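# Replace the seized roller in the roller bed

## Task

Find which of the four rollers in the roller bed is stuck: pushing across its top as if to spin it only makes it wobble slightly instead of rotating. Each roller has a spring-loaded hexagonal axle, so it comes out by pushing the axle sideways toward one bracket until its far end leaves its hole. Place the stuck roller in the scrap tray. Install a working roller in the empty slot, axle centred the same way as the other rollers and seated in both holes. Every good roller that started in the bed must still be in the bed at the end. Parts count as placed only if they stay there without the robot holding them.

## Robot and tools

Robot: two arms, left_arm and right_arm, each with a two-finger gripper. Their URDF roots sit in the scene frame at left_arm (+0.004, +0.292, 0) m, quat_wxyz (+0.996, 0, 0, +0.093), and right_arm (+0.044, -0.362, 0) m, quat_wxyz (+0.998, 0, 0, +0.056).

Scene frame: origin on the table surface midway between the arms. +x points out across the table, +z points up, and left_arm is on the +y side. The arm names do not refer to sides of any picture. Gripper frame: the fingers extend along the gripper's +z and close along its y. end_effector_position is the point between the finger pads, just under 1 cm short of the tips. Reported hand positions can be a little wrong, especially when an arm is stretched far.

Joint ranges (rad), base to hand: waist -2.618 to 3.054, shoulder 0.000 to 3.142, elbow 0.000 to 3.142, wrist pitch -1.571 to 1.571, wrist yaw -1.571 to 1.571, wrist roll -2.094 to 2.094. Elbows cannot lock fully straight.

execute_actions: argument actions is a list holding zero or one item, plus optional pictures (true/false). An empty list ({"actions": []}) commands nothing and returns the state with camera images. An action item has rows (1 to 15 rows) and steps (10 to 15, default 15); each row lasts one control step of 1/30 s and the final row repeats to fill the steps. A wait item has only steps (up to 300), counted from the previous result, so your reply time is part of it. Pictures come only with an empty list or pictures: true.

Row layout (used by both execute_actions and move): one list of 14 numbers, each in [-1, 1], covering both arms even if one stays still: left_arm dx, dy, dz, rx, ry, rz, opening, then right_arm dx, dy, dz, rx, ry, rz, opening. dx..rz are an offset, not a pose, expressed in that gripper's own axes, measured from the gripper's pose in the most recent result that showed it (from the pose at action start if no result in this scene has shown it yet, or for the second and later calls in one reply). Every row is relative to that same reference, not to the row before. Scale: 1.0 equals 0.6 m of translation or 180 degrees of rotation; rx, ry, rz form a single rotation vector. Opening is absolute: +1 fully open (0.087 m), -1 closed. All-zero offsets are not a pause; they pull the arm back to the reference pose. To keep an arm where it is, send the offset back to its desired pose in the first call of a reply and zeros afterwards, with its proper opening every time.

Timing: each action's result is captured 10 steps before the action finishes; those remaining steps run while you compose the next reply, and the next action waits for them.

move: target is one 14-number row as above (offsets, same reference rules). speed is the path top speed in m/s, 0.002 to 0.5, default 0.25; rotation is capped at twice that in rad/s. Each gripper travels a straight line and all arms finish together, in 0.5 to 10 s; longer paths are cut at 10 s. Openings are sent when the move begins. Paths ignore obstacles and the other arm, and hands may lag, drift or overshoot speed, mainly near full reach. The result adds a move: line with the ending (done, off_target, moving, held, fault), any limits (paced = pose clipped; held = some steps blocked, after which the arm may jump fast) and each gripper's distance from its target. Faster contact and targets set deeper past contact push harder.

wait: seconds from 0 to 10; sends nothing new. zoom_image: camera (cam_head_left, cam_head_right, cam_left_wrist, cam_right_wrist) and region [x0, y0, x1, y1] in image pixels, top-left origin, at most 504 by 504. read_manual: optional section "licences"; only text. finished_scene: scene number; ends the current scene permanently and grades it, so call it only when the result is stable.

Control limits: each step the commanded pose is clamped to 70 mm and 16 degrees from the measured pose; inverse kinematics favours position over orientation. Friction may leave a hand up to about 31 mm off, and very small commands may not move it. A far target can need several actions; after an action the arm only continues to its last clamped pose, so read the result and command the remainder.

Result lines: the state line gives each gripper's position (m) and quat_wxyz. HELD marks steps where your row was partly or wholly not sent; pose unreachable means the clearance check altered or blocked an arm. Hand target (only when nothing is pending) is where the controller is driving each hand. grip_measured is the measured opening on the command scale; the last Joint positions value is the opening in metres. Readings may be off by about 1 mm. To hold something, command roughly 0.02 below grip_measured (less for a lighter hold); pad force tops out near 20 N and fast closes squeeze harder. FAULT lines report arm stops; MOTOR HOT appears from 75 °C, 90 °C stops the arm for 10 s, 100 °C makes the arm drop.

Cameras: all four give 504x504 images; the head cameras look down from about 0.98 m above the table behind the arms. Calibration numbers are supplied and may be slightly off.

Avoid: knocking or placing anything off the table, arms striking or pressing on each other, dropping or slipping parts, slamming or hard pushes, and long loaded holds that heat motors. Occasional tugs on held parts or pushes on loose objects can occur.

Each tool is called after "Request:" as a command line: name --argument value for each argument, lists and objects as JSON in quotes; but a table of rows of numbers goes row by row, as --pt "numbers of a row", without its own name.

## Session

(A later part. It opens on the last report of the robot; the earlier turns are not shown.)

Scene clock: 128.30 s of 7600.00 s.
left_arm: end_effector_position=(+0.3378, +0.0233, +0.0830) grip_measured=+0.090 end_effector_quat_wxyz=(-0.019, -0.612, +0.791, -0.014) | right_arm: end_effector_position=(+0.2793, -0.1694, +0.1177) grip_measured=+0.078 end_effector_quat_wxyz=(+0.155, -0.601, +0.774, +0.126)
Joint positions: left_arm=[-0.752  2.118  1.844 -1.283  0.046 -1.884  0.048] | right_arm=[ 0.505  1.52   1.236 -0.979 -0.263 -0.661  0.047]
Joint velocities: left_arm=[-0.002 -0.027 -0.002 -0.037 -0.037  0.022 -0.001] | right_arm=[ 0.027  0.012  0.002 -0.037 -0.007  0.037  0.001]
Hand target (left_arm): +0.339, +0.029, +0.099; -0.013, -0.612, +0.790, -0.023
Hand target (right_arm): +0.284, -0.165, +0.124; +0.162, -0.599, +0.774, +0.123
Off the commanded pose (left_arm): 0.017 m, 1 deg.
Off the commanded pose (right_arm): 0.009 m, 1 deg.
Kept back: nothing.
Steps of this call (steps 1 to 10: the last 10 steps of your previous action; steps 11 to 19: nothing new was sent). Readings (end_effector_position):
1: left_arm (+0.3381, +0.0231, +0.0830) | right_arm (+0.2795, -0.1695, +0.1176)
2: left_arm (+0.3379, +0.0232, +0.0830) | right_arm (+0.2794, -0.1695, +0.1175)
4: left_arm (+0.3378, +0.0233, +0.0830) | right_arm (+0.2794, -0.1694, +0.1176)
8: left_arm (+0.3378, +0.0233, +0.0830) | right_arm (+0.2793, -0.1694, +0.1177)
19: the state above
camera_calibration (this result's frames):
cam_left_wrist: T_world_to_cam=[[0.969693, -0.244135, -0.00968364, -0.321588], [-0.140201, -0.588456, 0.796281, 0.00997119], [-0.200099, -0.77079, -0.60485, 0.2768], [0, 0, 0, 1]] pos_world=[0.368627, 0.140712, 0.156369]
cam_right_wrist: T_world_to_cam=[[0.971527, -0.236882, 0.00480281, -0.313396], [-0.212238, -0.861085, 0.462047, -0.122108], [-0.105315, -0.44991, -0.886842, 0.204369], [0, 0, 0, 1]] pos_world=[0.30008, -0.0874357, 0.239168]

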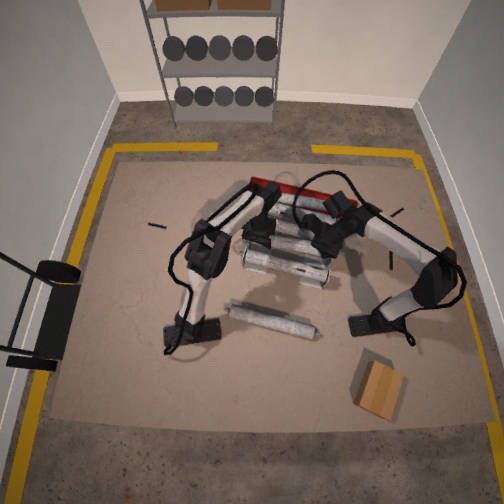

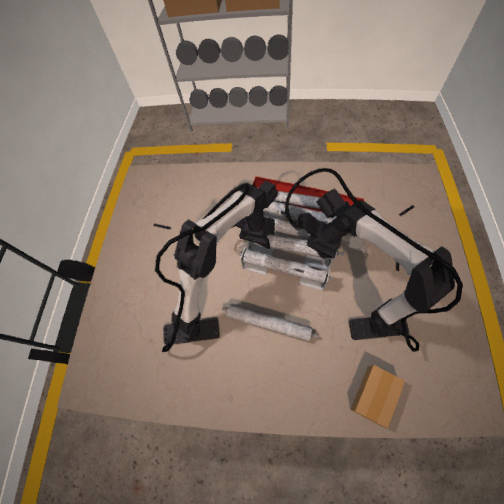

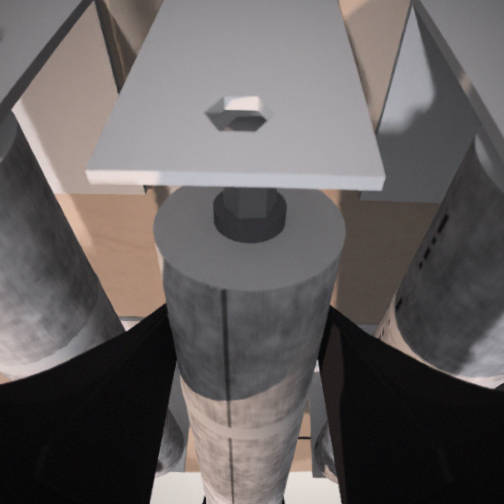

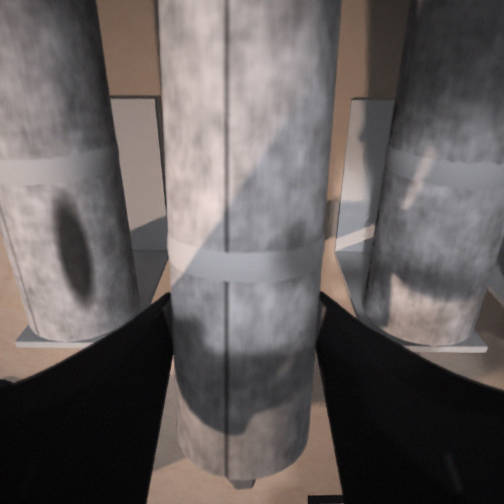

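Request:
execute_actions --actions '[{"rows":[[-0.008,0.002,-0.030,0.008,0,0,-0.1,-0.013,-0.005,-0.006,0.005,0,0,-0.1],[-0.008,0.002,-0.033,0.008,0,0,-0.1,-0.013,-0.005,-0.006,0.005,0,0,-0.1],[-0.008,0.002,-0.036,0.008,0,0,-0.1,-0.013,-0.005,-0.006,0.005,0,0,-0.1],[-0.008,0.002,-0.040,0.008,0,0,-0.1,-0.013,-0.005,-0.006,0.005,0,0,-0.1]],"steps":15}]'

Request:
wait --seconds 0.3

Scene clock: 128.90 s of 7600.00 s.
left_arm: end_effector_position=(+0.3367, +0.0239, +0.0829) grip_measured=+0.090 end_effector_quat_wxyz=(-0.020, -0.612, +0.791, -0.012) | right_arm: end_effector_position=(+0.2784, -0.1689, +0.1176) grip_measured=+0.078 end_effector_quat_wxyz=(+0.154, -0.601, +0.774, +0.126)
Joint positions: left_arm=[-0.752  2.118  1.844 -1.288  0.046 -1.884  0.048] | right_arm=[ 0.509  1.52   1.236 -0.98  -0.262 -0.658  0.047]
Joint velocities: left_arm=[-0.027 -0.007 -0.002 -0.081  0.066 -0.022  0.001] | right_arm=[ 0.027 -0.002 -0.007  0.007  0.007  0.007 -0.001]
Steps of this call (steps 1 to 13: nothing new was sent; steps 14 to 18: the first 5 steps of this action). Readings (end_effector_position):
14: left_arm (+0.3378, +0.0233, +0.0830) | right_arm (+0.2793, -0.1694, +0.1177)
15: left_arm (+0.3378, +0.0233, +0.0830) | right_arm (+0.2791, -0.1693, +0.1176)
17: left_arm (+0.3371, +0.0237, +0.0829) | right_arm (+0.2787, -0.1691, +0.1176)
18: the state above

Scene clock: 129.53 s of 7600.00 s.
left_arm: end_effector_position=(+0.3363, +0.0242, +0.0829) grip_measured=+0.090 end_effector_quat_wxyz=(-0.021, -0.612, +0.791, -0.011) | right_arm: end_effector_position=(+0.2778, -0.1687, +0.1176) grip_measured=+0.078 end_effector_quat_wxyz=(+0.153, -0.600, +0.775, +0.127)
Joint positions: left_arm=[-0.752  2.118  1.844 -1.29   0.046 -1.883  0.048] | right_arm=[ 0.51   1.52   1.236 -0.981 -0.263 -0.655  0.047]
Joint velocities: left_arm=[ 0.002 -0.007 -0.007 -0.037  0.022 -0.007 -0.001] | right_arm=[ 0.017 -0.007 -0.007 -0.022  0.051 -0.081  0.   ]
Hand target (left_arm): +0.338, +0.030, +0.106; -0.012, -0.612, +0.790, -0.024
Hand target (right_arm): +0.284, -0.165, +0.124; +0.160, -0.600, +0.775, +0.121
Off the commanded pose (left_arm): 0.024 m, 2 deg.
Off the commanded pose (right_arm): 0.010 m, 1 deg.
Kept back: nothing.
Steps of this call (steps 1 to 10: the last 10 steps of your previous action; steps 11 to 19: nothing new was sent). Readings (end_effector_position):
1: left_arm (+0.3365, +0.0241, +0.0829) | right_arm (+0.2780, -0.1688, +0.1176)
2: left_arm (+0.3364, +0.0241, +0.0829) | right_arm (+0.2779, -0.1687, +0.1176)
4: left_arm (+0.3363, +0.0242, +0.0829) | right_arm (+0.2778, -0.1687, +0.1176)
8: left_arm (+0.3363, +0.0242, +0.0829) | right_arm (+0.2778, -0.1687, +0.1176)
19: the state above
camera_calibration (this result's frames):
cam_left_wrist: T_world_to_cam=[[0.969432, -0.244827, -0.0161663, -0.319303], [-0.136068, -0.591273, 0.79491, 0.00918189], [-0.204174, -0.768412, -0.606512, 0.278604], [0, 0, 0, 1]] pos_world=[0.367676, 0.141337, 0.156516]
cam_right_wrist: T_world_to_cam=[[0.971236, -0.238113, 0.00147826, -0.311499], [-0.211589, -0.860168, 0.464048, -0.122037], [-0.109224, -0.451013, -0.885809, 0.205201], [0, 0, 0, 1]] pos_world=[0.29913, -0.0865957, 0.23886]

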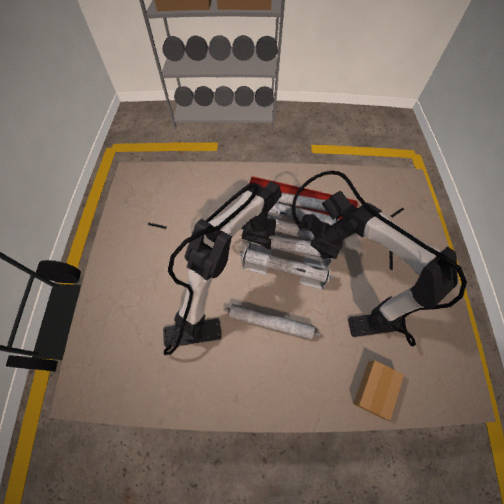

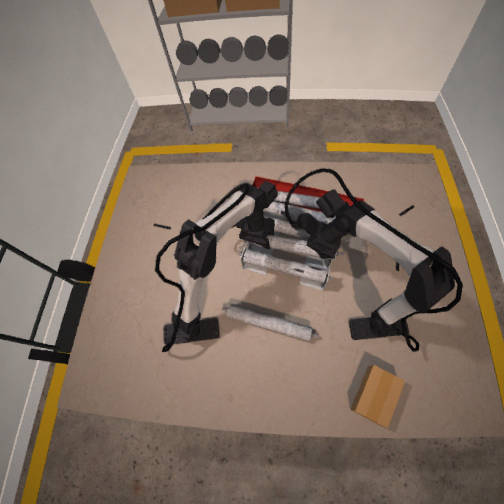

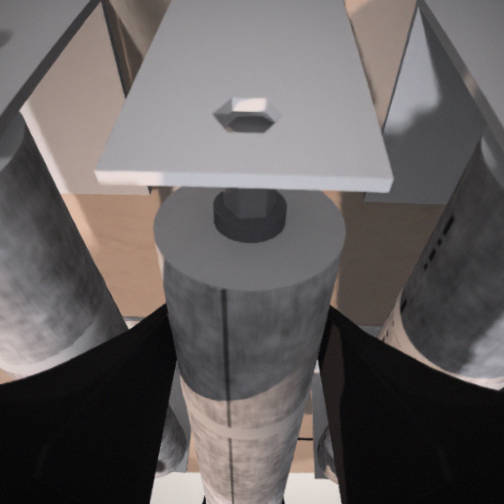

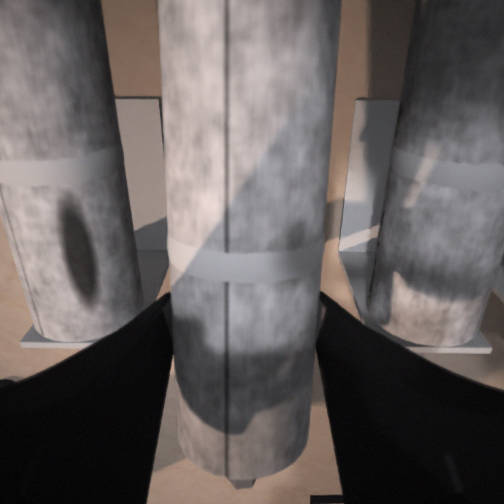

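Request:
execute_actions --actions '[{"rows":[[-0.012,0,-0.041,0.012,0,0,-0.1,-0.016,-0.008,-0.004,0.006,0,0,-0.1],[-0.012,0,-0.042,0.012,0,0,-0.1,-0.016,-0.008,-0.004,0.006,0,0,-0.1],[-0.012,0,-0.043,0.012,0,0,-0.1,-0.016,-0.008,-0.004,0.006,0,0,-0.1],[-0.012,0,-0.044,0.012,0,0,-0.1,-0.016,-0.008,-0.004,0.006,0,0,-0.1],[-0.012,0,-0.045,0.012,0,0,-0.1,-0.016,-0.008,-0.004,0.006,0,0,-0.1],[-0.012,0,-0.046,0.012,0,0,-0.1,-0.016,-0.008,-0.004,0.006,0,0,-0.1],[-0.012,0,-0.047,0.012,0,0,-0.1,-0.016,-0.008,-0.004,0.006,0,0,-0.1],[-0.012,0,-0.048,0.012,0,0,-0.1,-0.016,-0.008,-0.004,0.006,0,0,-0.1],[-0.012,0,-0.049,0.012,0,0,-0.1,-0.016,-0.008,-0.004,0.006,0,0,-0.1],[-0.012,0,-0.050,0.012,0,0,-0.1,-0.016,-0.008,-0.004,0.006,0,0,-0.1],[-0.012,0,-0.051,0.012,0,0,-0.1,-0.016,-0.008,-0.004,0.006,0,0,-0.1],[-0.012,0,-0.052,0.012,0,0,-0.1,-0.016,-0.008,-0.004,0.006,0,0,-0.1]],"steps":15}]'

Request:
wait --seconds 0.3

Scene clock: 130.53 s of 7600.00 s.
left_arm: end_effector_position=(+0.3363, +0.0260, +0.0828) grip_measured=+0.090 end_effector_quat_wxyz=(-0.021, -0.612, +0.791, -0.009) | right_arm: end_effector_position=(+0.2782, -0.1669, +0.1172) grip_measured=+0.078 end_effector_quat_wxyz=(+0.149, -0.601, +0.775, +0.127)
Joint positions: left_arm=[-0.749  2.118  1.844 -1.294  0.046 -1.88   0.048] | right_arm=[ 0.514  1.532  1.247 -0.986 -0.261 -0.652  0.047]
Joint velocities: left_arm=[ 0.022 -0.002 -0.007  0.022  0.037 -0.037 -0.   ] | right_arm=[ 0.012  0.027  0.012 -0.051  0.007  0.022  0.001]
Steps of this call (steps 1 to 25: nothing new was sent; steps 26 to 30: the first 5 steps of this action). Readings (end_effector_position):
26: left_arm (+0.3363, +0.0242, +0.0829) | right_arm (+0.2777, -0.1684, +0.1176)
27: left_arm (+0.3363, +0.0245, +0.0829) | right_arm (+0.2778, -0.1682, +0.1178)
29: left_arm (+0.3364, +0.0256, +0.0828) | right_arm (+0.2781, -0.1673, +0.1174)
30: the state above

Scene clock: 131.17 s of 7600.00 s.
left_arm: end_effector_position=(+0.3360, +0.0265, +0.0828) grip_measured=+0.090 end_effector_quat_wxyz=(-0.022, -0.612, +0.791, -0.008) | right_arm: end_effector_position=(+0.2780, -0.1666, +0.1170) grip_measured=+0.078 end_effector_quat_wxyz=(+0.149, -0.601, +0.775, +0.127)
Joint positions: left_arm=[-0.748  2.118  1.844 -1.297  0.046 -1.88   0.048] | right_arm=[ 0.516  1.534  1.248 -0.987 -0.261 -0.65   0.047]
Joint velocities: left_arm=[-0.002 -0.007 -0.002  0.095 -0.095 -0.007  0.001] | right_arm=[ 0.002 -0.017  0.002 -0.037 -0.007  0.051 -0.   ]
Hand target (left_arm): +0.338, +0.033, +0.113; -0.009, -0.612, +0.790, -0.026
Hand target (right_arm): +0.284, -0.163, +0.124; +0.159, -0.599, +0.776, +0.120
Off the commanded pose (left_arm): 0.032 m, 3 deg.
Off the commanded pose (right_arm): 0.010 m, 1 deg.
Kept back: nothing.
Steps of this call (steps 1 to 10: the last 10 steps of your previous action; steps 11 to 19: nothing new was sent). Readings (end_effector_position):
1: left_arm (+0.3363, +0.0263, +0.0828) | right_arm (+0.2782, -0.1666, +0.1171)
2: left_arm (+0.3362, +0.0264, +0.0828) | right_arm (+0.2781, -0.1665, +0.1170)
4: left_arm (+0.3361, +0.0265, +0.0828) | right_arm (+0.2780, -0.1666, +0.1170)
8: left_arm (+0.3360, +0.0265, +0.0828) | right_arm (+0.2780, -0.1666, +0.1170)
19: the state above
camera_calibration (this result's frames):
cam_left_wrist: T_world_to_cam=[[0.969522, -0.244011, -0.022054, -0.317966], [-0.131534, -0.594326, 0.793395, 0.00928675], [-0.206705, -0.766312, -0.608308, 0.281215], [0, 0, 0, 1]] pos_world=[0.367625, 0.14343, 0.156685]
cam_right_wrist: T_world_to_cam=[[0.971477, -0.237102, -0.00387891, -0.310493], [-0.207538, -0.858028, 0.469805, -0.1213], [-0.11472, -0.4556, -0.882762, 0.20611], [0, 0, 0, 1]] pos_world=[0.300107, -0.0837937, 0.237729]

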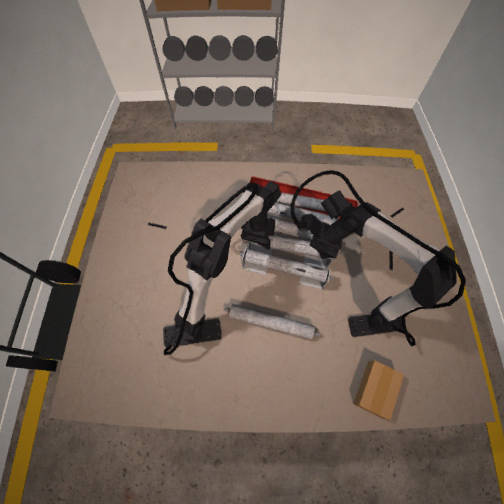

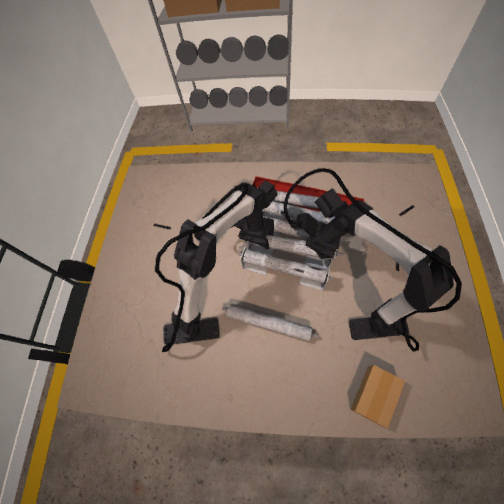

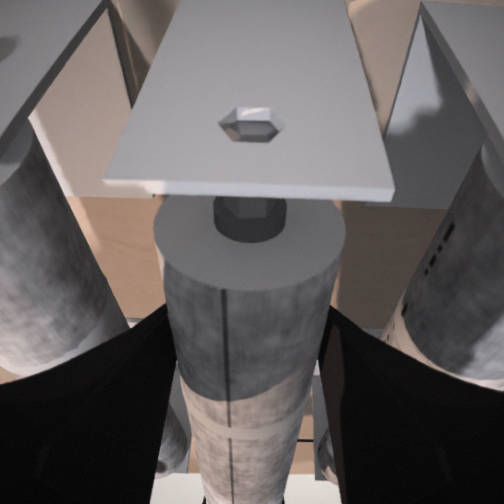

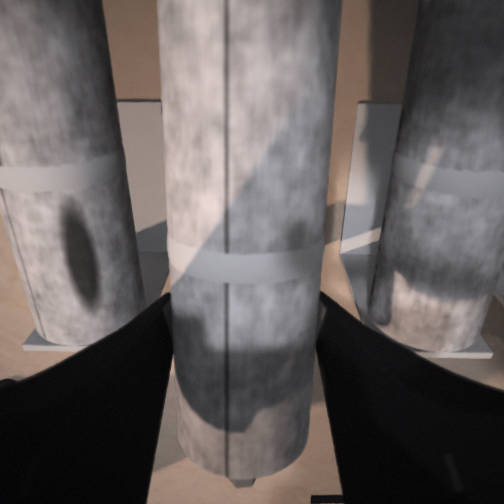

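Request:
zoom_image --camera "cam_left_wrist" --region '[190, 80, 310, 200]'

Region (190, 80, 310, 200) of cam_left_wrist's 504x504 image, scaled by 4.200, with more detail than that image has.

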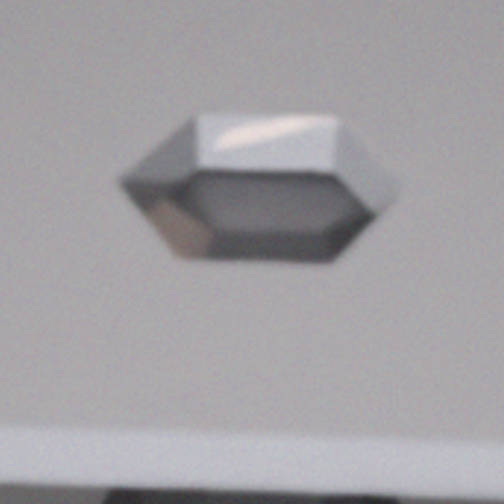

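Request:
execute_actions --actions '[{"rows":[[-0.012,0,-0.052,0.016,0,0,-0.1,-0.014,-0.008,-0.005,0.008,0,0,-0.1],[-0.012,0,-0.053,0.016,0,0,-0.1,-0.014,-0.008,-0.005,0.008,0,0,-0.1],[-0.012,0,-0.054,0.016,0,0,-0.1,-0.014,-0.008,-0.005,0.008,0,0,-0.1],[-0.012,0,-0.055,0.016,0,0,-0.1,-0.014,-0.008,-0.005,0.008,0,0,-0.1],[-0.012,0,-0.056,0.016,0,0,-0.1,-0.014,-0.008,-0.005,0.008,0,0,-0.1],[-0.012,0,-0.057,0.016,0,0,-0.1,-0.014,-0.008,-0.005,0.008,0,0,-0.1],[-0.012,0,-0.058,0.016,0,0,-0.1,-0.014,-0.008,-0.005,0.008,0,0,-0.1],[-0.012,0,-0.059,0.016,0,0,-0.1,-0.014,-0.008,-0.005,0.008,0,0,-0.1],[-0.012,0,-0.060,0.016,0,0,-0.1,-0.014,-0.008,-0.005,0.008,0,0,-0.1],[-0.012,0,-0.061,0.016,0,0,-0.1,-0.014,-0.008,-0.005,0.008,0,0,-0.1],[-0.012,0,-0.062,0.016,0,0,-0.1,-0.014,-0.008,-0.005,0.008,0,0,-0.1],[-0.012,0,-0.063,0.016,0,0,-0.1,-0.014,-0.008,-0.005,0.008,0,0,-0.1]],"steps":15}]'

Request:
wait --seconds 0.3

Scene clock: 132.47 s of 7600.00 s.
left_arm: end_effector_position=(+0.3355, +0.0274, +0.0861) grip_measured=+0.090 end_effector_quat_wxyz=(-0.020, -0.612, +0.791, -0.009) | right_arm: end_effector_position=(+0.2775, -0.1660, +0.1173) grip_measured=+0.078 end_effector_quat_wxyz=(+0.148, -0.601, +0.775, +0.126)
Joint positions: left_arm=[-0.748  2.109  1.844 -1.301  0.044 -1.879  0.048] | right_arm=[ 0.52   1.534  1.249 -0.988 -0.258 -0.647  0.047]
Joint velocities: left_arm=[ 0.022 -0.051  0.012 -0.007 -0.022 -0.007  0.   ] | right_arm=[ 0.012 -0.012  0.061 -0.022 -0.007 -0.007 -0.001]
Steps of this call (steps 1 to 34: nothing new was sent; steps 35 to 39: the first 5 steps of this action). Readings (end_effector_position):
35: left_arm (+0.3360, +0.0265, +0.0832) | right_arm (+0.2779, -0.1665, +0.1170)
36: left_arm (+0.3359, +0.0266, +0.0838) | right_arm (+0.2776, -0.1664, +0.1169)
38: left_arm (+0.3356, +0.0270, +0.0854) | right_arm (+0.2773, -0.1664, +0.1169)
39: the state above

Scene clock: 133.10 s of 7600.00 s.
left_arm: end_effector_position=(+0.3365, +0.0281, +0.0874) grip_measured=+0.090 end_effector_quat_wxyz=(-0.018, -0.612, +0.790, -0.010) | right_arm: end_effector_position=(+0.2782, -0.1655, +0.1189) grip_measured=+0.078 end_effector_quat_wxyz=(+0.150, -0.601, +0.775, +0.125)
Joint positions: left_arm=[-0.746  2.109  1.848 -1.304  0.041 -1.879  0.048] | right_arm=[ 0.521  1.534  1.255 -0.99  -0.256 -0.647  0.047]
Joint velocities: left_arm=[-0.002 -0.007  0.002 -0.066 -0.037  0.022  0.001] | right_arm=[-0.022 -0.012 -0.007 -0.037 -0.051 -0.007 -0.001]
Hand target (left_arm): +0.338, +0.035, +0.119; -0.006, -0.613, +0.790, -0.028
Hand target (right_arm): +0.284, -0.162, +0.123; +0.156, -0.599, +0.777, +0.117
Off the commanded pose (left_arm): 0.034 m, 2 deg.
Off the commanded pose (right_arm): 0.008 m, 1 deg.
Kept back: nothing.
Steps of this call (steps 1 to 10: the last 10 steps of your previous action; steps 11 to 19: nothing new was sent). Readings (end_effector_position):
1: left_arm (+0.3357, +0.0276, +0.0863) | right_arm (+0.2778, -0.1658, +0.1179)
2: left_arm (+0.3359, +0.0279, +0.0864) | right_arm (+0.2780, -0.1656, +0.1185)
4: left_arm (+0.3360, +0.0281, +0.0864) | right_arm (+0.2782, -0.1654, +0.1189)
8: left_arm (+0.3365, +0.0281, +0.0874) | right_arm (+0.2782, -0.1655, +0.1189)
19: the state above
camera_calibration (this result's frames):
cam_left_wrist: T_world_to_cam=[[0.969949, -0.24288, -0.0144378, -0.318822], [-0.137152, -0.594805, 0.792084, 0.00862101], [-0.200969, -0.766301, -0.610242, 0.28357], [0, 0, 0, 1]] pos_world=[0.367412, 0.144993, 0.161615]
cam_right_wrist: T_world_to_cam=[[0.97145, -0.237244, 0.000773528, -0.311016], [-0.209706, -0.857157, 0.470431, -0.120598], [-0.110944, -0.457162, -0.882437, 0.206895], [0, 0, 0, 1]] pos_world=[0.2998, -0.0825738, 0.239545]

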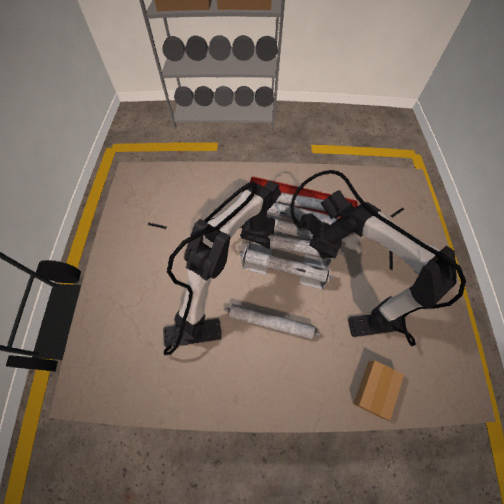

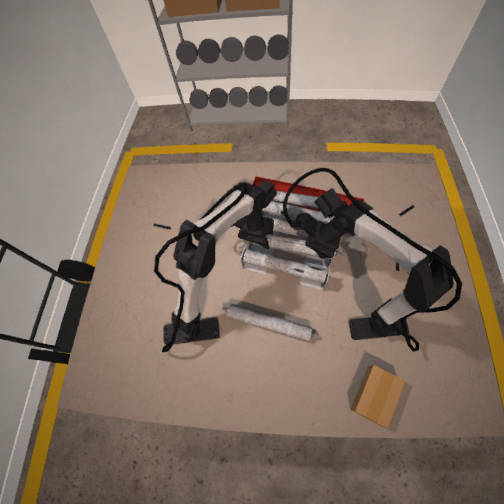

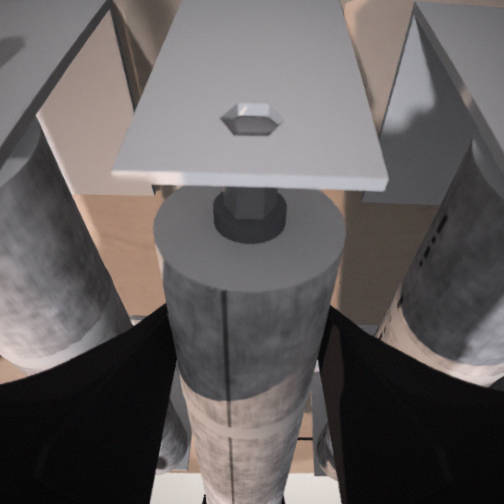

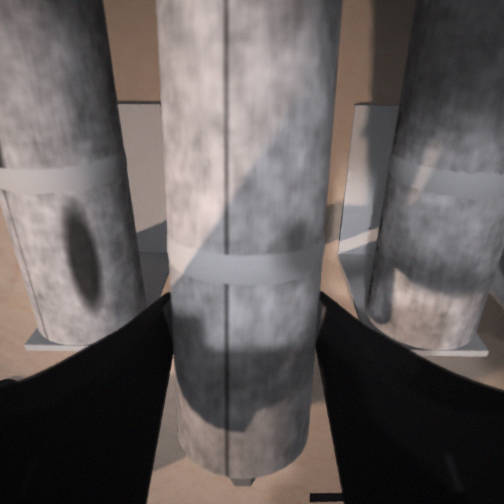

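The stub looks like it's at the hole mouth. Pushing now.

Request:
execute_actions --actions '[{"rows":[[-0.014,0,-0.04,0.013,0,0,-0.1,-0.014,-0.008,-0.002,0.006,0,0,-0.1],[-0.017,0,-0.04,0.013,0,0,-0.1,-0.017,-0.008,-0.001,0.006,0,0,-0.1],[-0.02,0,-0.04,0.013,0,0,-0.1,-0.02,-0.008,0,0.006,0,0,-0.1],[-0.023,0,-0.04,0.013,0,0,-0.1,-0.023,-0.008,0.002,0.006,0,0,-0.1],[-0.026,0,-0.04,0.013,0,0,-0.1,-0.025,-0.008,0.003,0.006,0,0,-0.1],[-0.029,0,-0.04,0.013,0,0,-0.1,-0.028,-0.008,0.005,0.006,0,0,-0.1],[-0.032,0,-0.04,0.013,0,0,-0.1,-0.03,-0.008,0.006,0.006,0,0,-0.1]],"steps":15}]'

Request:
wait --seconds 0.3

Scene clock: 134.00 s of 7600.00 s.
left_arm: end_effector_position=(+0.3379, +0.0312, +0.0870) grip_measured=+0.090 end_effector_quat_wxyz=(-0.018, -0.613, +0.790, -0.009) | right_arm: end_effector_position=(+0.2796, -0.1621, +0.1198) grip_measured=+0.078 end_effector_quat_wxyz=(+0.148, -0.602, +0.775, +0.123)
Joint positions: left_arm=[-0.738  2.109  1.846 -1.304  0.04  -1.871  0.048] | right_arm=[ 0.53   1.549  1.274 -0.996 -0.249 -0.64   0.047]
Joint velocities: left_arm=[ 0.09  -0.012 -0.095  0.037  0.007  0.066 -0.001] | right_arm=[ 0.09   0.168  0.105 -0.037 -0.022  0.125 -0.   ]
Steps of this call (steps 1 to 22: nothing new was sent; steps 23 to 27: the first 5 steps of this action). Readings (end_effector_position):
23: left_arm (+0.3366, +0.0280, +0.0874) | right_arm (+0.2784, -0.1653, +0.1192)
24: left_arm (+0.3367, +0.0282, +0.0874) | right_arm (+0.2784, -0.1650, +0.1194)
26: left_arm (+0.3376, +0.0298, +0.0874) | right_arm (+0.2791, -0.1633, +0.1199)
27: the state above

Scene clock: 134.63 s of 7600.00 s.
left_arm: end_effector_position=(+0.3396, +0.0396, +0.0852) grip_measured=+0.090 end_effector_quat_wxyz=(-0.020, -0.612, +0.791, -0.006) | right_arm: end_effector_position=(+0.2815, -0.1539, +0.1176) grip_measured=+0.078 end_effector_quat_wxyz=(+0.146, -0.600, +0.776, +0.125)
Joint positions: left_arm=[-0.718  2.105  1.835 -1.304  0.04  -1.849  0.048] | right_arm=[ 0.546  1.575  1.292 -0.986 -0.248 -0.62   0.047]
Joint velocities: left_arm=[-0.017 -0.027 -0.002  0.007  0.022 -0.022 -0.   ] | right_arm=[ 0.007  0.012 -0.017 -0.066  0.022 -0.022 -0.001]
Hand target (left_arm): +0.342, +0.048, +0.109; -0.006, -0.613, +0.790, -0.026
Hand target (right_arm): +0.287, -0.150, +0.123; +0.156, -0.599, +0.776, +0.118
Off the commanded pose (left_arm): 0.027 m, 3 deg.
Off the commanded pose (right_arm): 0.009 m, 1 deg.
Kept back: nothing.
Steps of this call (steps 1 to 10: the last 10 steps of your previous action; steps 11 to 19: nothing new was sent). Readings (end_effector_position):
1: left_arm (+0.3384, +0.0328, +0.0865) | right_arm (+0.2799, -0.1606, +0.1194)
2: left_arm (+0.3388, +0.0347, +0.0863) | right_arm (+0.2803, -0.1588, +0.1191)
4: left_arm (+0.3394, +0.0379, +0.0857) | right_arm (+0.2812, -0.1557, +0.1182)
8: left_arm (+0.3396, +0.0396, +0.0852) | right_arm (+0.2815, -0.1539, +0.1176)
19: the state above
camera_calibration (this result's frames):
cam_left_wrist: T_world_to_cam=[[0.969353, -0.244604, -0.0228783, -0.318136], [-0.132464, -0.598824, 0.78985, 0.0163747], [-0.2069, -0.762613, -0.612874, 0.293763], [0, 0, 0, 1]] pos_world=[0.371335, 0.156016, 0.159828]
cam_right_wrist: T_world_to_cam=[[0.9711, -0.238639, -0.00407268, -0.310967], [-0.208086, -0.85488, 0.47527, -0.110055], [-0.1169, -0.460687, -0.879831, 0.212309], [0, 0, 0, 1]] pos_world=[0.303898, -0.0704854, 0.237835]

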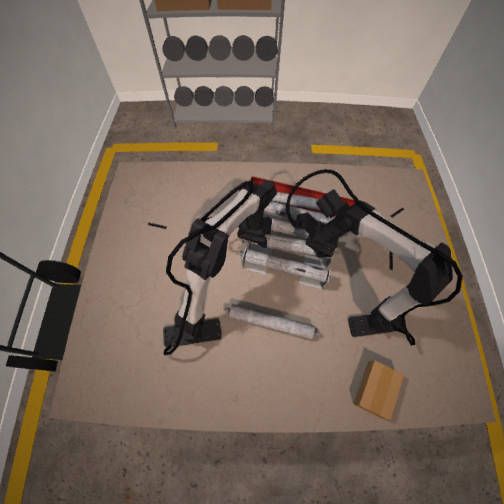

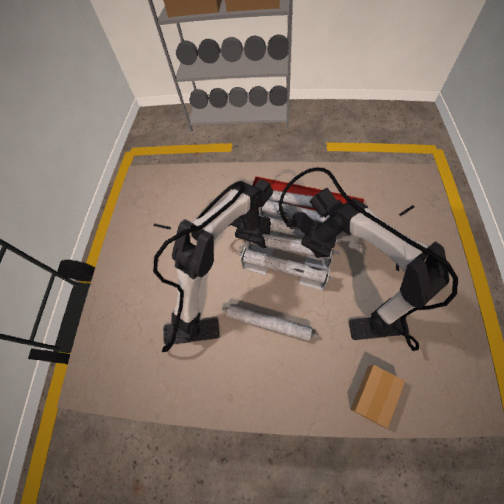

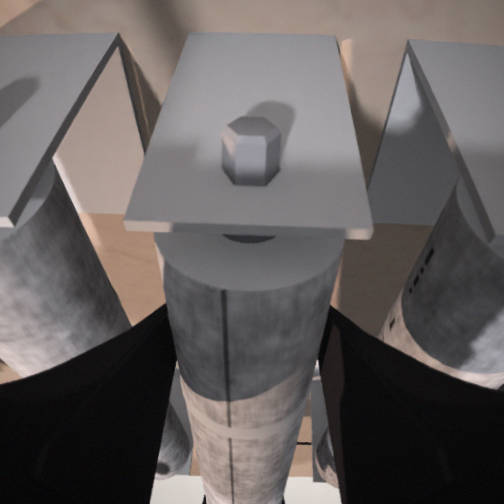

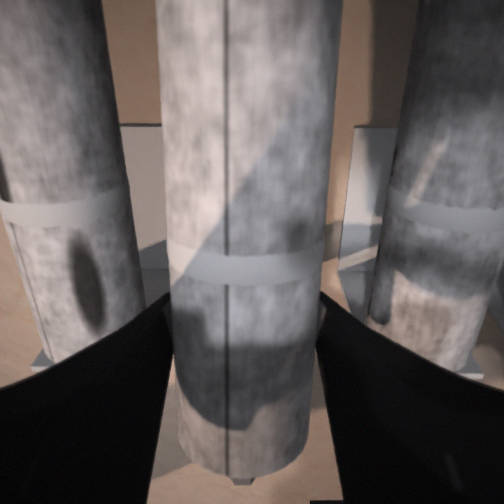

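Request:
move --target '[-0.028,0,-0.015,0.01,0,0,-0.1,-0.022,-0.012,0.016,0.008,0,0,-0.1]' --speed 0.03

Request:
move --target '[-0.01,0,0,0,0,0,-0.1,0.0,-0.006,0.028,0.004,0,0,-0.1]' --speed 0.02

Scene clock: 135.90 s of 7600.00 s.
left_arm: end_effector_position=(+0.3414, +0.0452, +0.0815) grip_measured=+0.090 end_effector_quat_wxyz=(-0.022, -0.612, +0.790, -0.009) | right_arm: end_effector_position=(+0.2836, -0.1497, +0.1077) grip_measured=+0.077 end_effector_quat_wxyz=(+0.137, -0.601, +0.778, +0.118)
Joint positions: left_arm=[-0.701  2.096  1.804 -1.279  0.047 -1.834  0.048] | right_arm=[ 0.561  1.61   1.292 -0.967 -0.231 -0.609  0.047]
Joint velocities: left_arm=[ 0.017  0.002 -0.017 -0.007  0.051 -0.007  0.   ] | right_arm=[-0.007 -0.012 -0.017 -0.051 -0.11  -0.007 -0.   ]
Hand target (left_arm): +0.344, +0.056, +0.093; -0.010, -0.612, +0.790, -0.017
Hand target (right_arm): +0.292, -0.141, +0.114; +0.154, -0.599, +0.778, +0.115
Off the commanded pose (left_arm): 0.016 m, 2 deg.
Off the commanded pose (right_arm): 0.014 m, 2 deg.
Kept back: nothing.
move: off_target (left_arm, right_arm)
camera_calibration (this result's frames):
cam_left_wrist: T_world_to_cam=[[0.969828, -0.242901, -0.0208253, -0.318922], [-0.131388, -0.59272, 0.794619, 0.0219218], [-0.205357, -0.767907, -0.606751, 0.29537], [0, 0, 0, 1]] pos_world=[0.372836, 0.162344, 0.155155]
cam_right_wrist: T_world_to_cam=[[0.970982, -0.239099, -0.00504986, -0.311942], [-0.205285, -0.844125, 0.495289, -0.102588], [-0.122686, -0.47988, -0.868713, 0.203314], [0, 0, 0, 1]] pos_world=[0.306774, -0.0636152, 0.225857]

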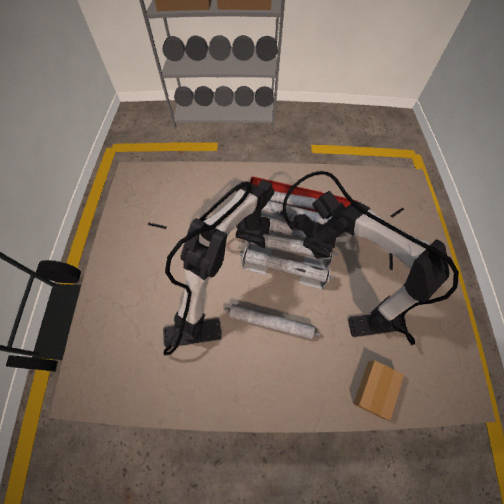

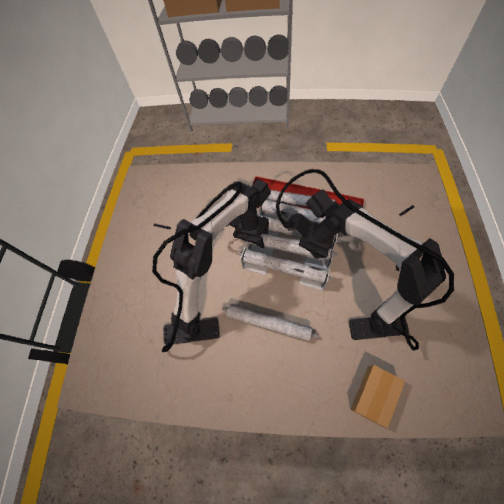

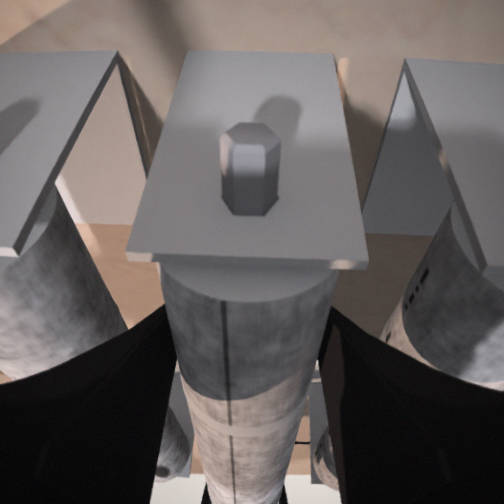

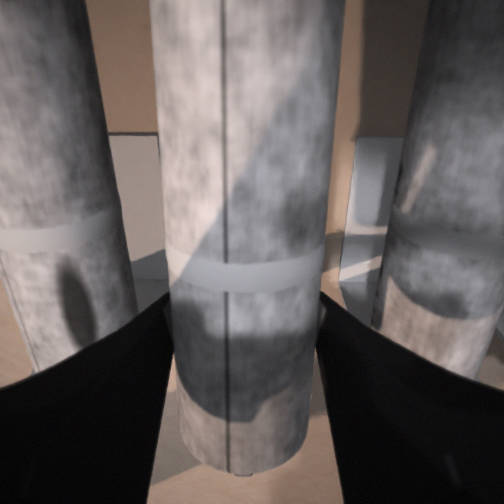

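Scene clock: 137.17 s of 7600.00 s.
left_arm: end_effector_position=(+0.3416, +0.0450, +0.0797) grip_measured=+0.090 end_effector_quat_wxyz=(-0.022, -0.612, +0.790, -0.009) | right_arm: end_effector_position=(+0.2841, -0.1503, +0.0976) grip_measured=+0.077 end_effector_quat_wxyz=(+0.134, -0.601, +0.779, +0.116)
Joint positions: left_arm=[-0.701  2.097  1.798 -1.272  0.048 -1.833  0.048] | right_arm=[ 0.561  1.621  1.264 -0.937 -0.226 -0.609  0.047]
Joint velocities: left_arm=[ 0.012 -0.002 -0.002  0.037  0.051 -0.022 -0.001] | right_arm=[-0.017  0.002  0.012 -0.066  0.022 -0.051  0.   ]
Hand target (left_arm): +0.343, +0.051, +0.081; -0.022, -0.612, +0.790, -0.009
Hand target (right_arm): +0.288, -0.145, +0.092; +0.141, -0.600, +0.779, +0.114
Off the commanded pose (left_arm): 0.006 m, 0 deg.
Off the commanded pose (right_arm): 0.009 m, 1 deg.
Kept back: nothing.
move: done
camera_calibration (this result's frames):
cam_left_wrist: T_world_to_cam=[[0.969653, -0.243655, -0.0201568, -0.319216], [-0.132243, -0.592043, 0.794982, 0.0234492], [-0.205635, -0.768191, -0.606298, 0.294252], [0, 0, 0, 1]] pos_world=[0.373138, 0.162146, 0.153328]
cam_right_wrist: T_world_to_cam=[[0.97066, -0.240378, -0.00620991, -0.312615], [-0.204748, -0.839774, 0.502851, -0.0982788], [-0.126089, -0.486825, -0.864351, 0.193832], [0, 0, 0, 1]] pos_world=[0.307761, -0.0633152, 0.215017]

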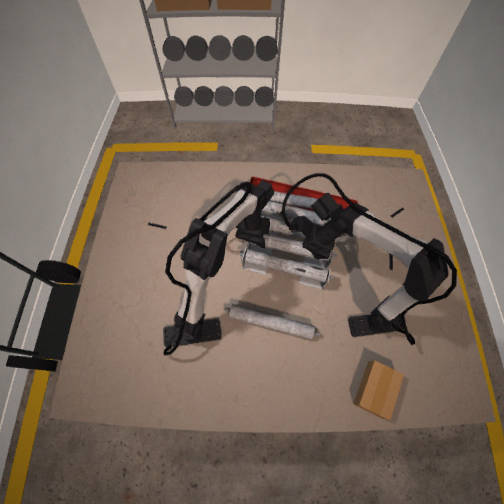

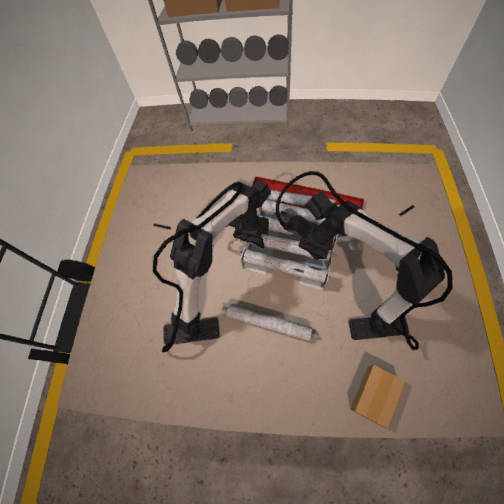

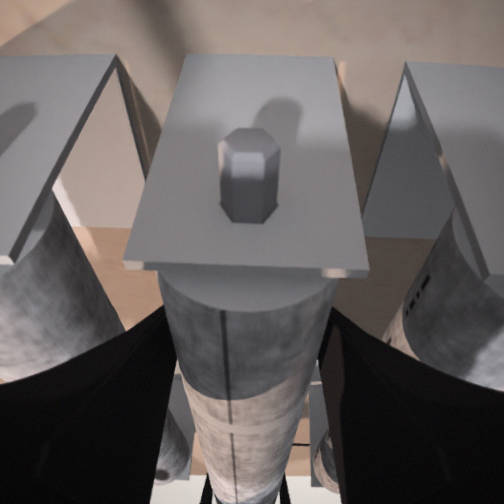

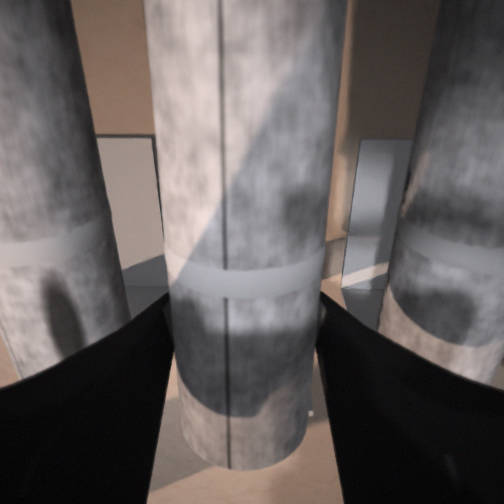

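Request:
execute_actions --actions '[{"rows":[[0,0,0,0,0,0,0.3,0,0,0,0,0,0,-0.1]],"steps":10}]'

Request:
move --target '[0,0,-0.14,0,0,0,0.3,0,0,0,0,0,0,-0.1]' --speed 0.15

Request:
move --target '[-0.18,-0.01,0,0.444,0.25,0.272,-0.3,0,0,0,0,0,0,-0.1]' --speed 0.35

Scene clock: 137.83 s of 7600.00 s.
left_arm: end_effector_position=(+0.3416, +0.0450, +0.0797) grip_measured=+0.090 end_effector_quat_wxyz=(-0.022, -0.612, +0.790, -0.009) | right_arm: end_effector_position=(+0.2841, -0.1503, +0.0976) grip_measured=+0.077 end_effector_quat_wxyz=(+0.134, -0.601, +0.779, +0.116)
Joint positions: left_arm=[-0.701  2.097  1.798 -1.272  0.048 -1.833  0.048] | right_arm=[ 0.561  1.621  1.264 -0.937 -0.226 -0.609  0.047]
Joint velocities: left_arm=[-0.007 -0.002  0.012 -0.022  0.007 -0.022 -0.001] | right_arm=[-0.007 -0.002  0.007 -0.037 -0.007 -0.007  0.   ]
Kept back: the last 10 steps of this action.
Steps of this call (steps 1 to 20: nothing new was sent). Readings (end_effector_position):
1: left_arm (+0.3416, +0.0450, +0.0797) | right_arm (+0.2841, -0.1503, +0.0976)
2: left_arm (+0.3416, +0.0450, +0.0797) | right_arm (+0.2841, -0.1503, +0.0976)
4: left_arm (+0.3416, +0.0450, +0.0797) | right_arm (+0.2841, -0.1503, +0.0976)
8: left_arm (+0.3416, +0.0450, +0.0797) | right_arm (+0.2841, -0.1503, +0.0976)
20: the state above

Scene clock: 139.30 s of 7600.00 s.
left_arm: end_effector_position=(+0.3426, +0.0481, +0.1599) grip_measured=+0.300 end_effector_quat_wxyz=(-0.016, -0.614, +0.788, -0.023) | right_arm: end_effector_position=(+0.2839, -0.1504, +0.0976) grip_measured=+0.077 end_effector_quat_wxyz=(+0.133, -0.602, +0.779, +0.116)
Joint positions: left_arm=[-0.694  2.097  2.118 -1.562  0.048 -1.832  0.057] | right_arm=[ 0.561  1.621  1.264 -0.937 -0.227 -0.611  0.047]
Joint velocities: left_arm=[ 0.017 -0.007  0.002 -0.037  0.066 -0.037 -0.   ] | right_arm=[ 0.007 -0.017  0.002 -0.081  0.022  0.022 -0.001]
Hand target (left_arm): +0.344, +0.050, +0.163; -0.017, -0.613, +0.789, -0.025
Hand target (right_arm): +0.284, -0.150, +0.098; +0.133, -0.602, +0.779, +0.116
Off your previous action's commanded pose (left_arm): 0.000 m, 0 deg at its last step (step 10 of this call).
Off your previous action's commanded pose (right_arm): 0.000 m, 0 deg at its last step (step 10 of this call).
Off the commanded pose (left_arm): 0.004 m, 2 deg.
Off the commanded pose (right_arm): 0.000 m, 0 deg.
joint sent to its limit (left arm) — the command would take joint 4 (wrist pitch) past its lower limit, so that joint was sent only as far as its limit.
Kept back: nothing.
move: done
camera_calibration (this result's frames):
cam_left_wrist: T_world_to_cam=[[0.971459, -0.237077, 0.00783083, -0.323253], [-0.148402, -0.581682, 0.799765, -0.0340979], [-0.185051, -0.778101, -0.600263, 0.337888], [0, 0, 0, 1]] pos_world=[0.371493, 0.166441, 0.232623]
cam_right_wrist: T_world_to_cam=[[0.971025, -0.23889, -0.0064346, -0.312367], [-0.203306, -0.839939, 0.503159, -0.0988286], [-0.125604, -0.487272, -0.86417, 0.193533], [0, 0, 0, 1]] pos_world=[0.307532, -0.0633279, 0.214962]

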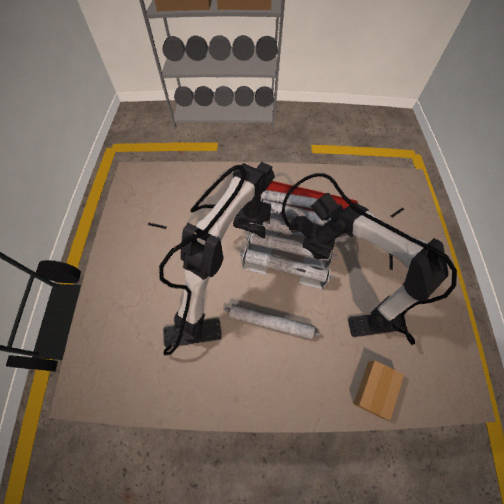

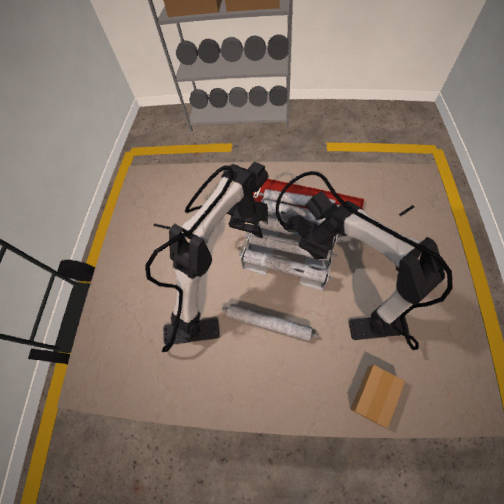

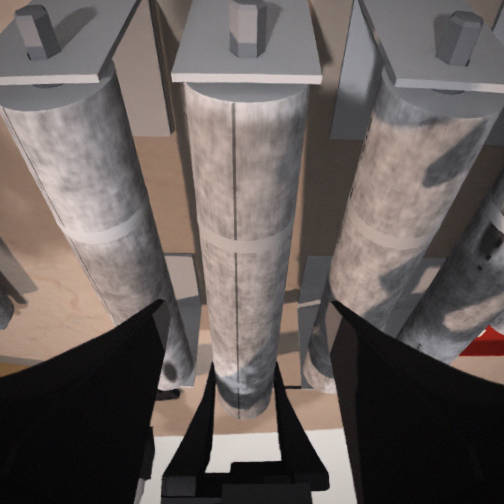

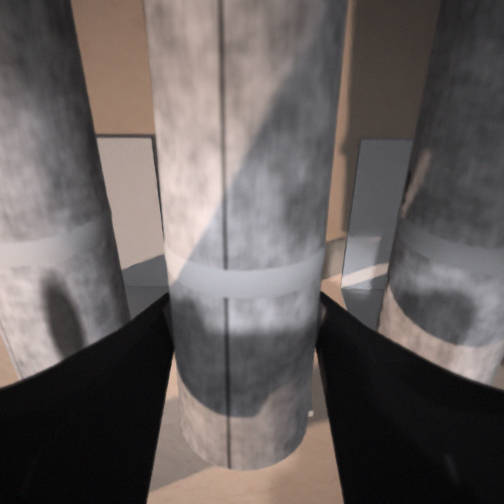

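Scene clock: 143.33 s of 7600.00 s.
left_arm: end_effector_position=(+0.3793, +0.1473, +0.1586) grip_measured=-0.300 end_effector_quat_wxyz=(+0.100, -0.088, +0.696, -0.705) | right_arm: end_effector_position=(+0.2839, -0.1504, +0.0976) grip_measured=+0.077 end_effector_quat_wxyz=(+0.133, -0.602, +0.779, +0.116)
Joint positions: left_arm=[-0.089  2.044  0.902  1.225  1.399 -1.638  0.031] | right_arm=[ 0.561  1.621  1.264 -0.937 -0.227 -0.611  0.047]
Joint velocities: left_arm=[-0.007  0.076 -0.012  0.3   -0.022 -0.227 -0.001] | right_arm=[-0.007  0.017 -0.012  0.037  0.007  0.007 -0.001]
Hand target (left_arm): +0.378, +0.150, +0.153; +0.099, -0.096, +0.694, -0.707
Hand target (right_arm): +0.284, -0.150, +0.098; +0.133, -0.602, +0.779, +0.116
Off the commanded pose (left_arm): 0.007 m, 0 deg.
Off the commanded pose (right_arm): 0.000 m, 0 deg.
Kept back: nothing.
move: done
camera_calibration (this result's frames):
cam_left_wrist: T_world_to_cam=[[-0.00918612, 0.00429505, 0.999949, -0.156316], [-0.822058, 0.569316, -0.00999728, 0.24452], [-0.56933, -0.822108, -0.00169902, 0.478434], [0, 0, 0, 1]] pos_world=[0.47196, 0.254786, 0.159566]
cam_right_wrist: T_world_to_cam=[[0.971025, -0.23889, -0.0064346, -0.312367], [-0.203306, -0.839939, 0.503159, -0.0988286], [-0.125604, -0.487272, -0.86417, 0.193533], [0, 0, 0, 1]] pos_world=[0.307532, -0.0633279, 0.214962]

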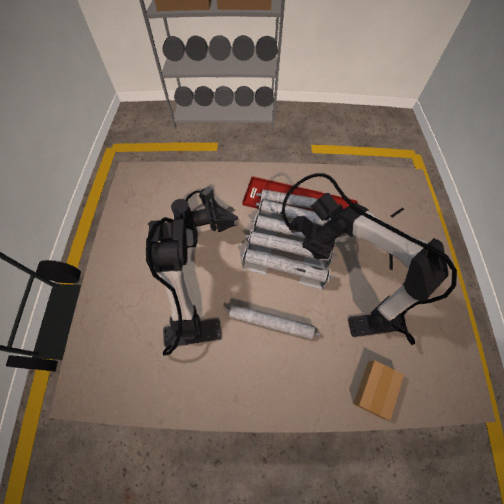

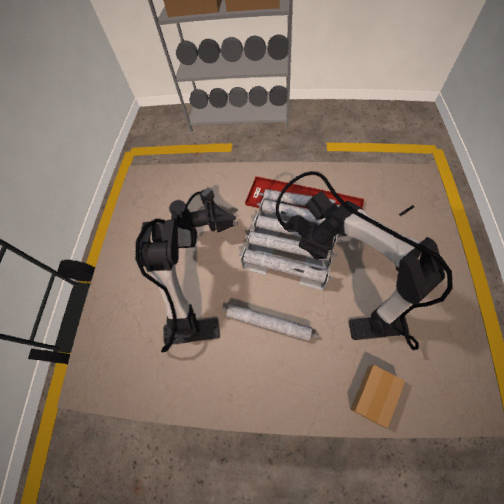

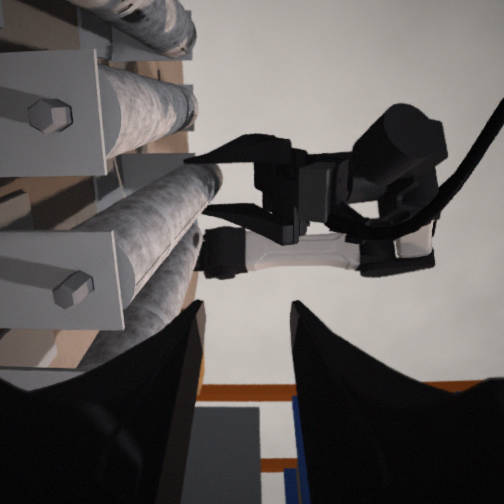

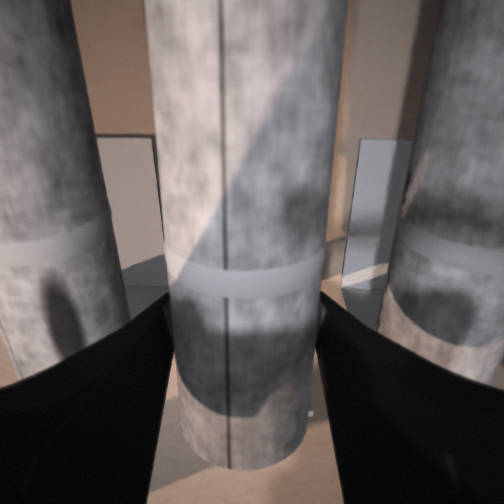

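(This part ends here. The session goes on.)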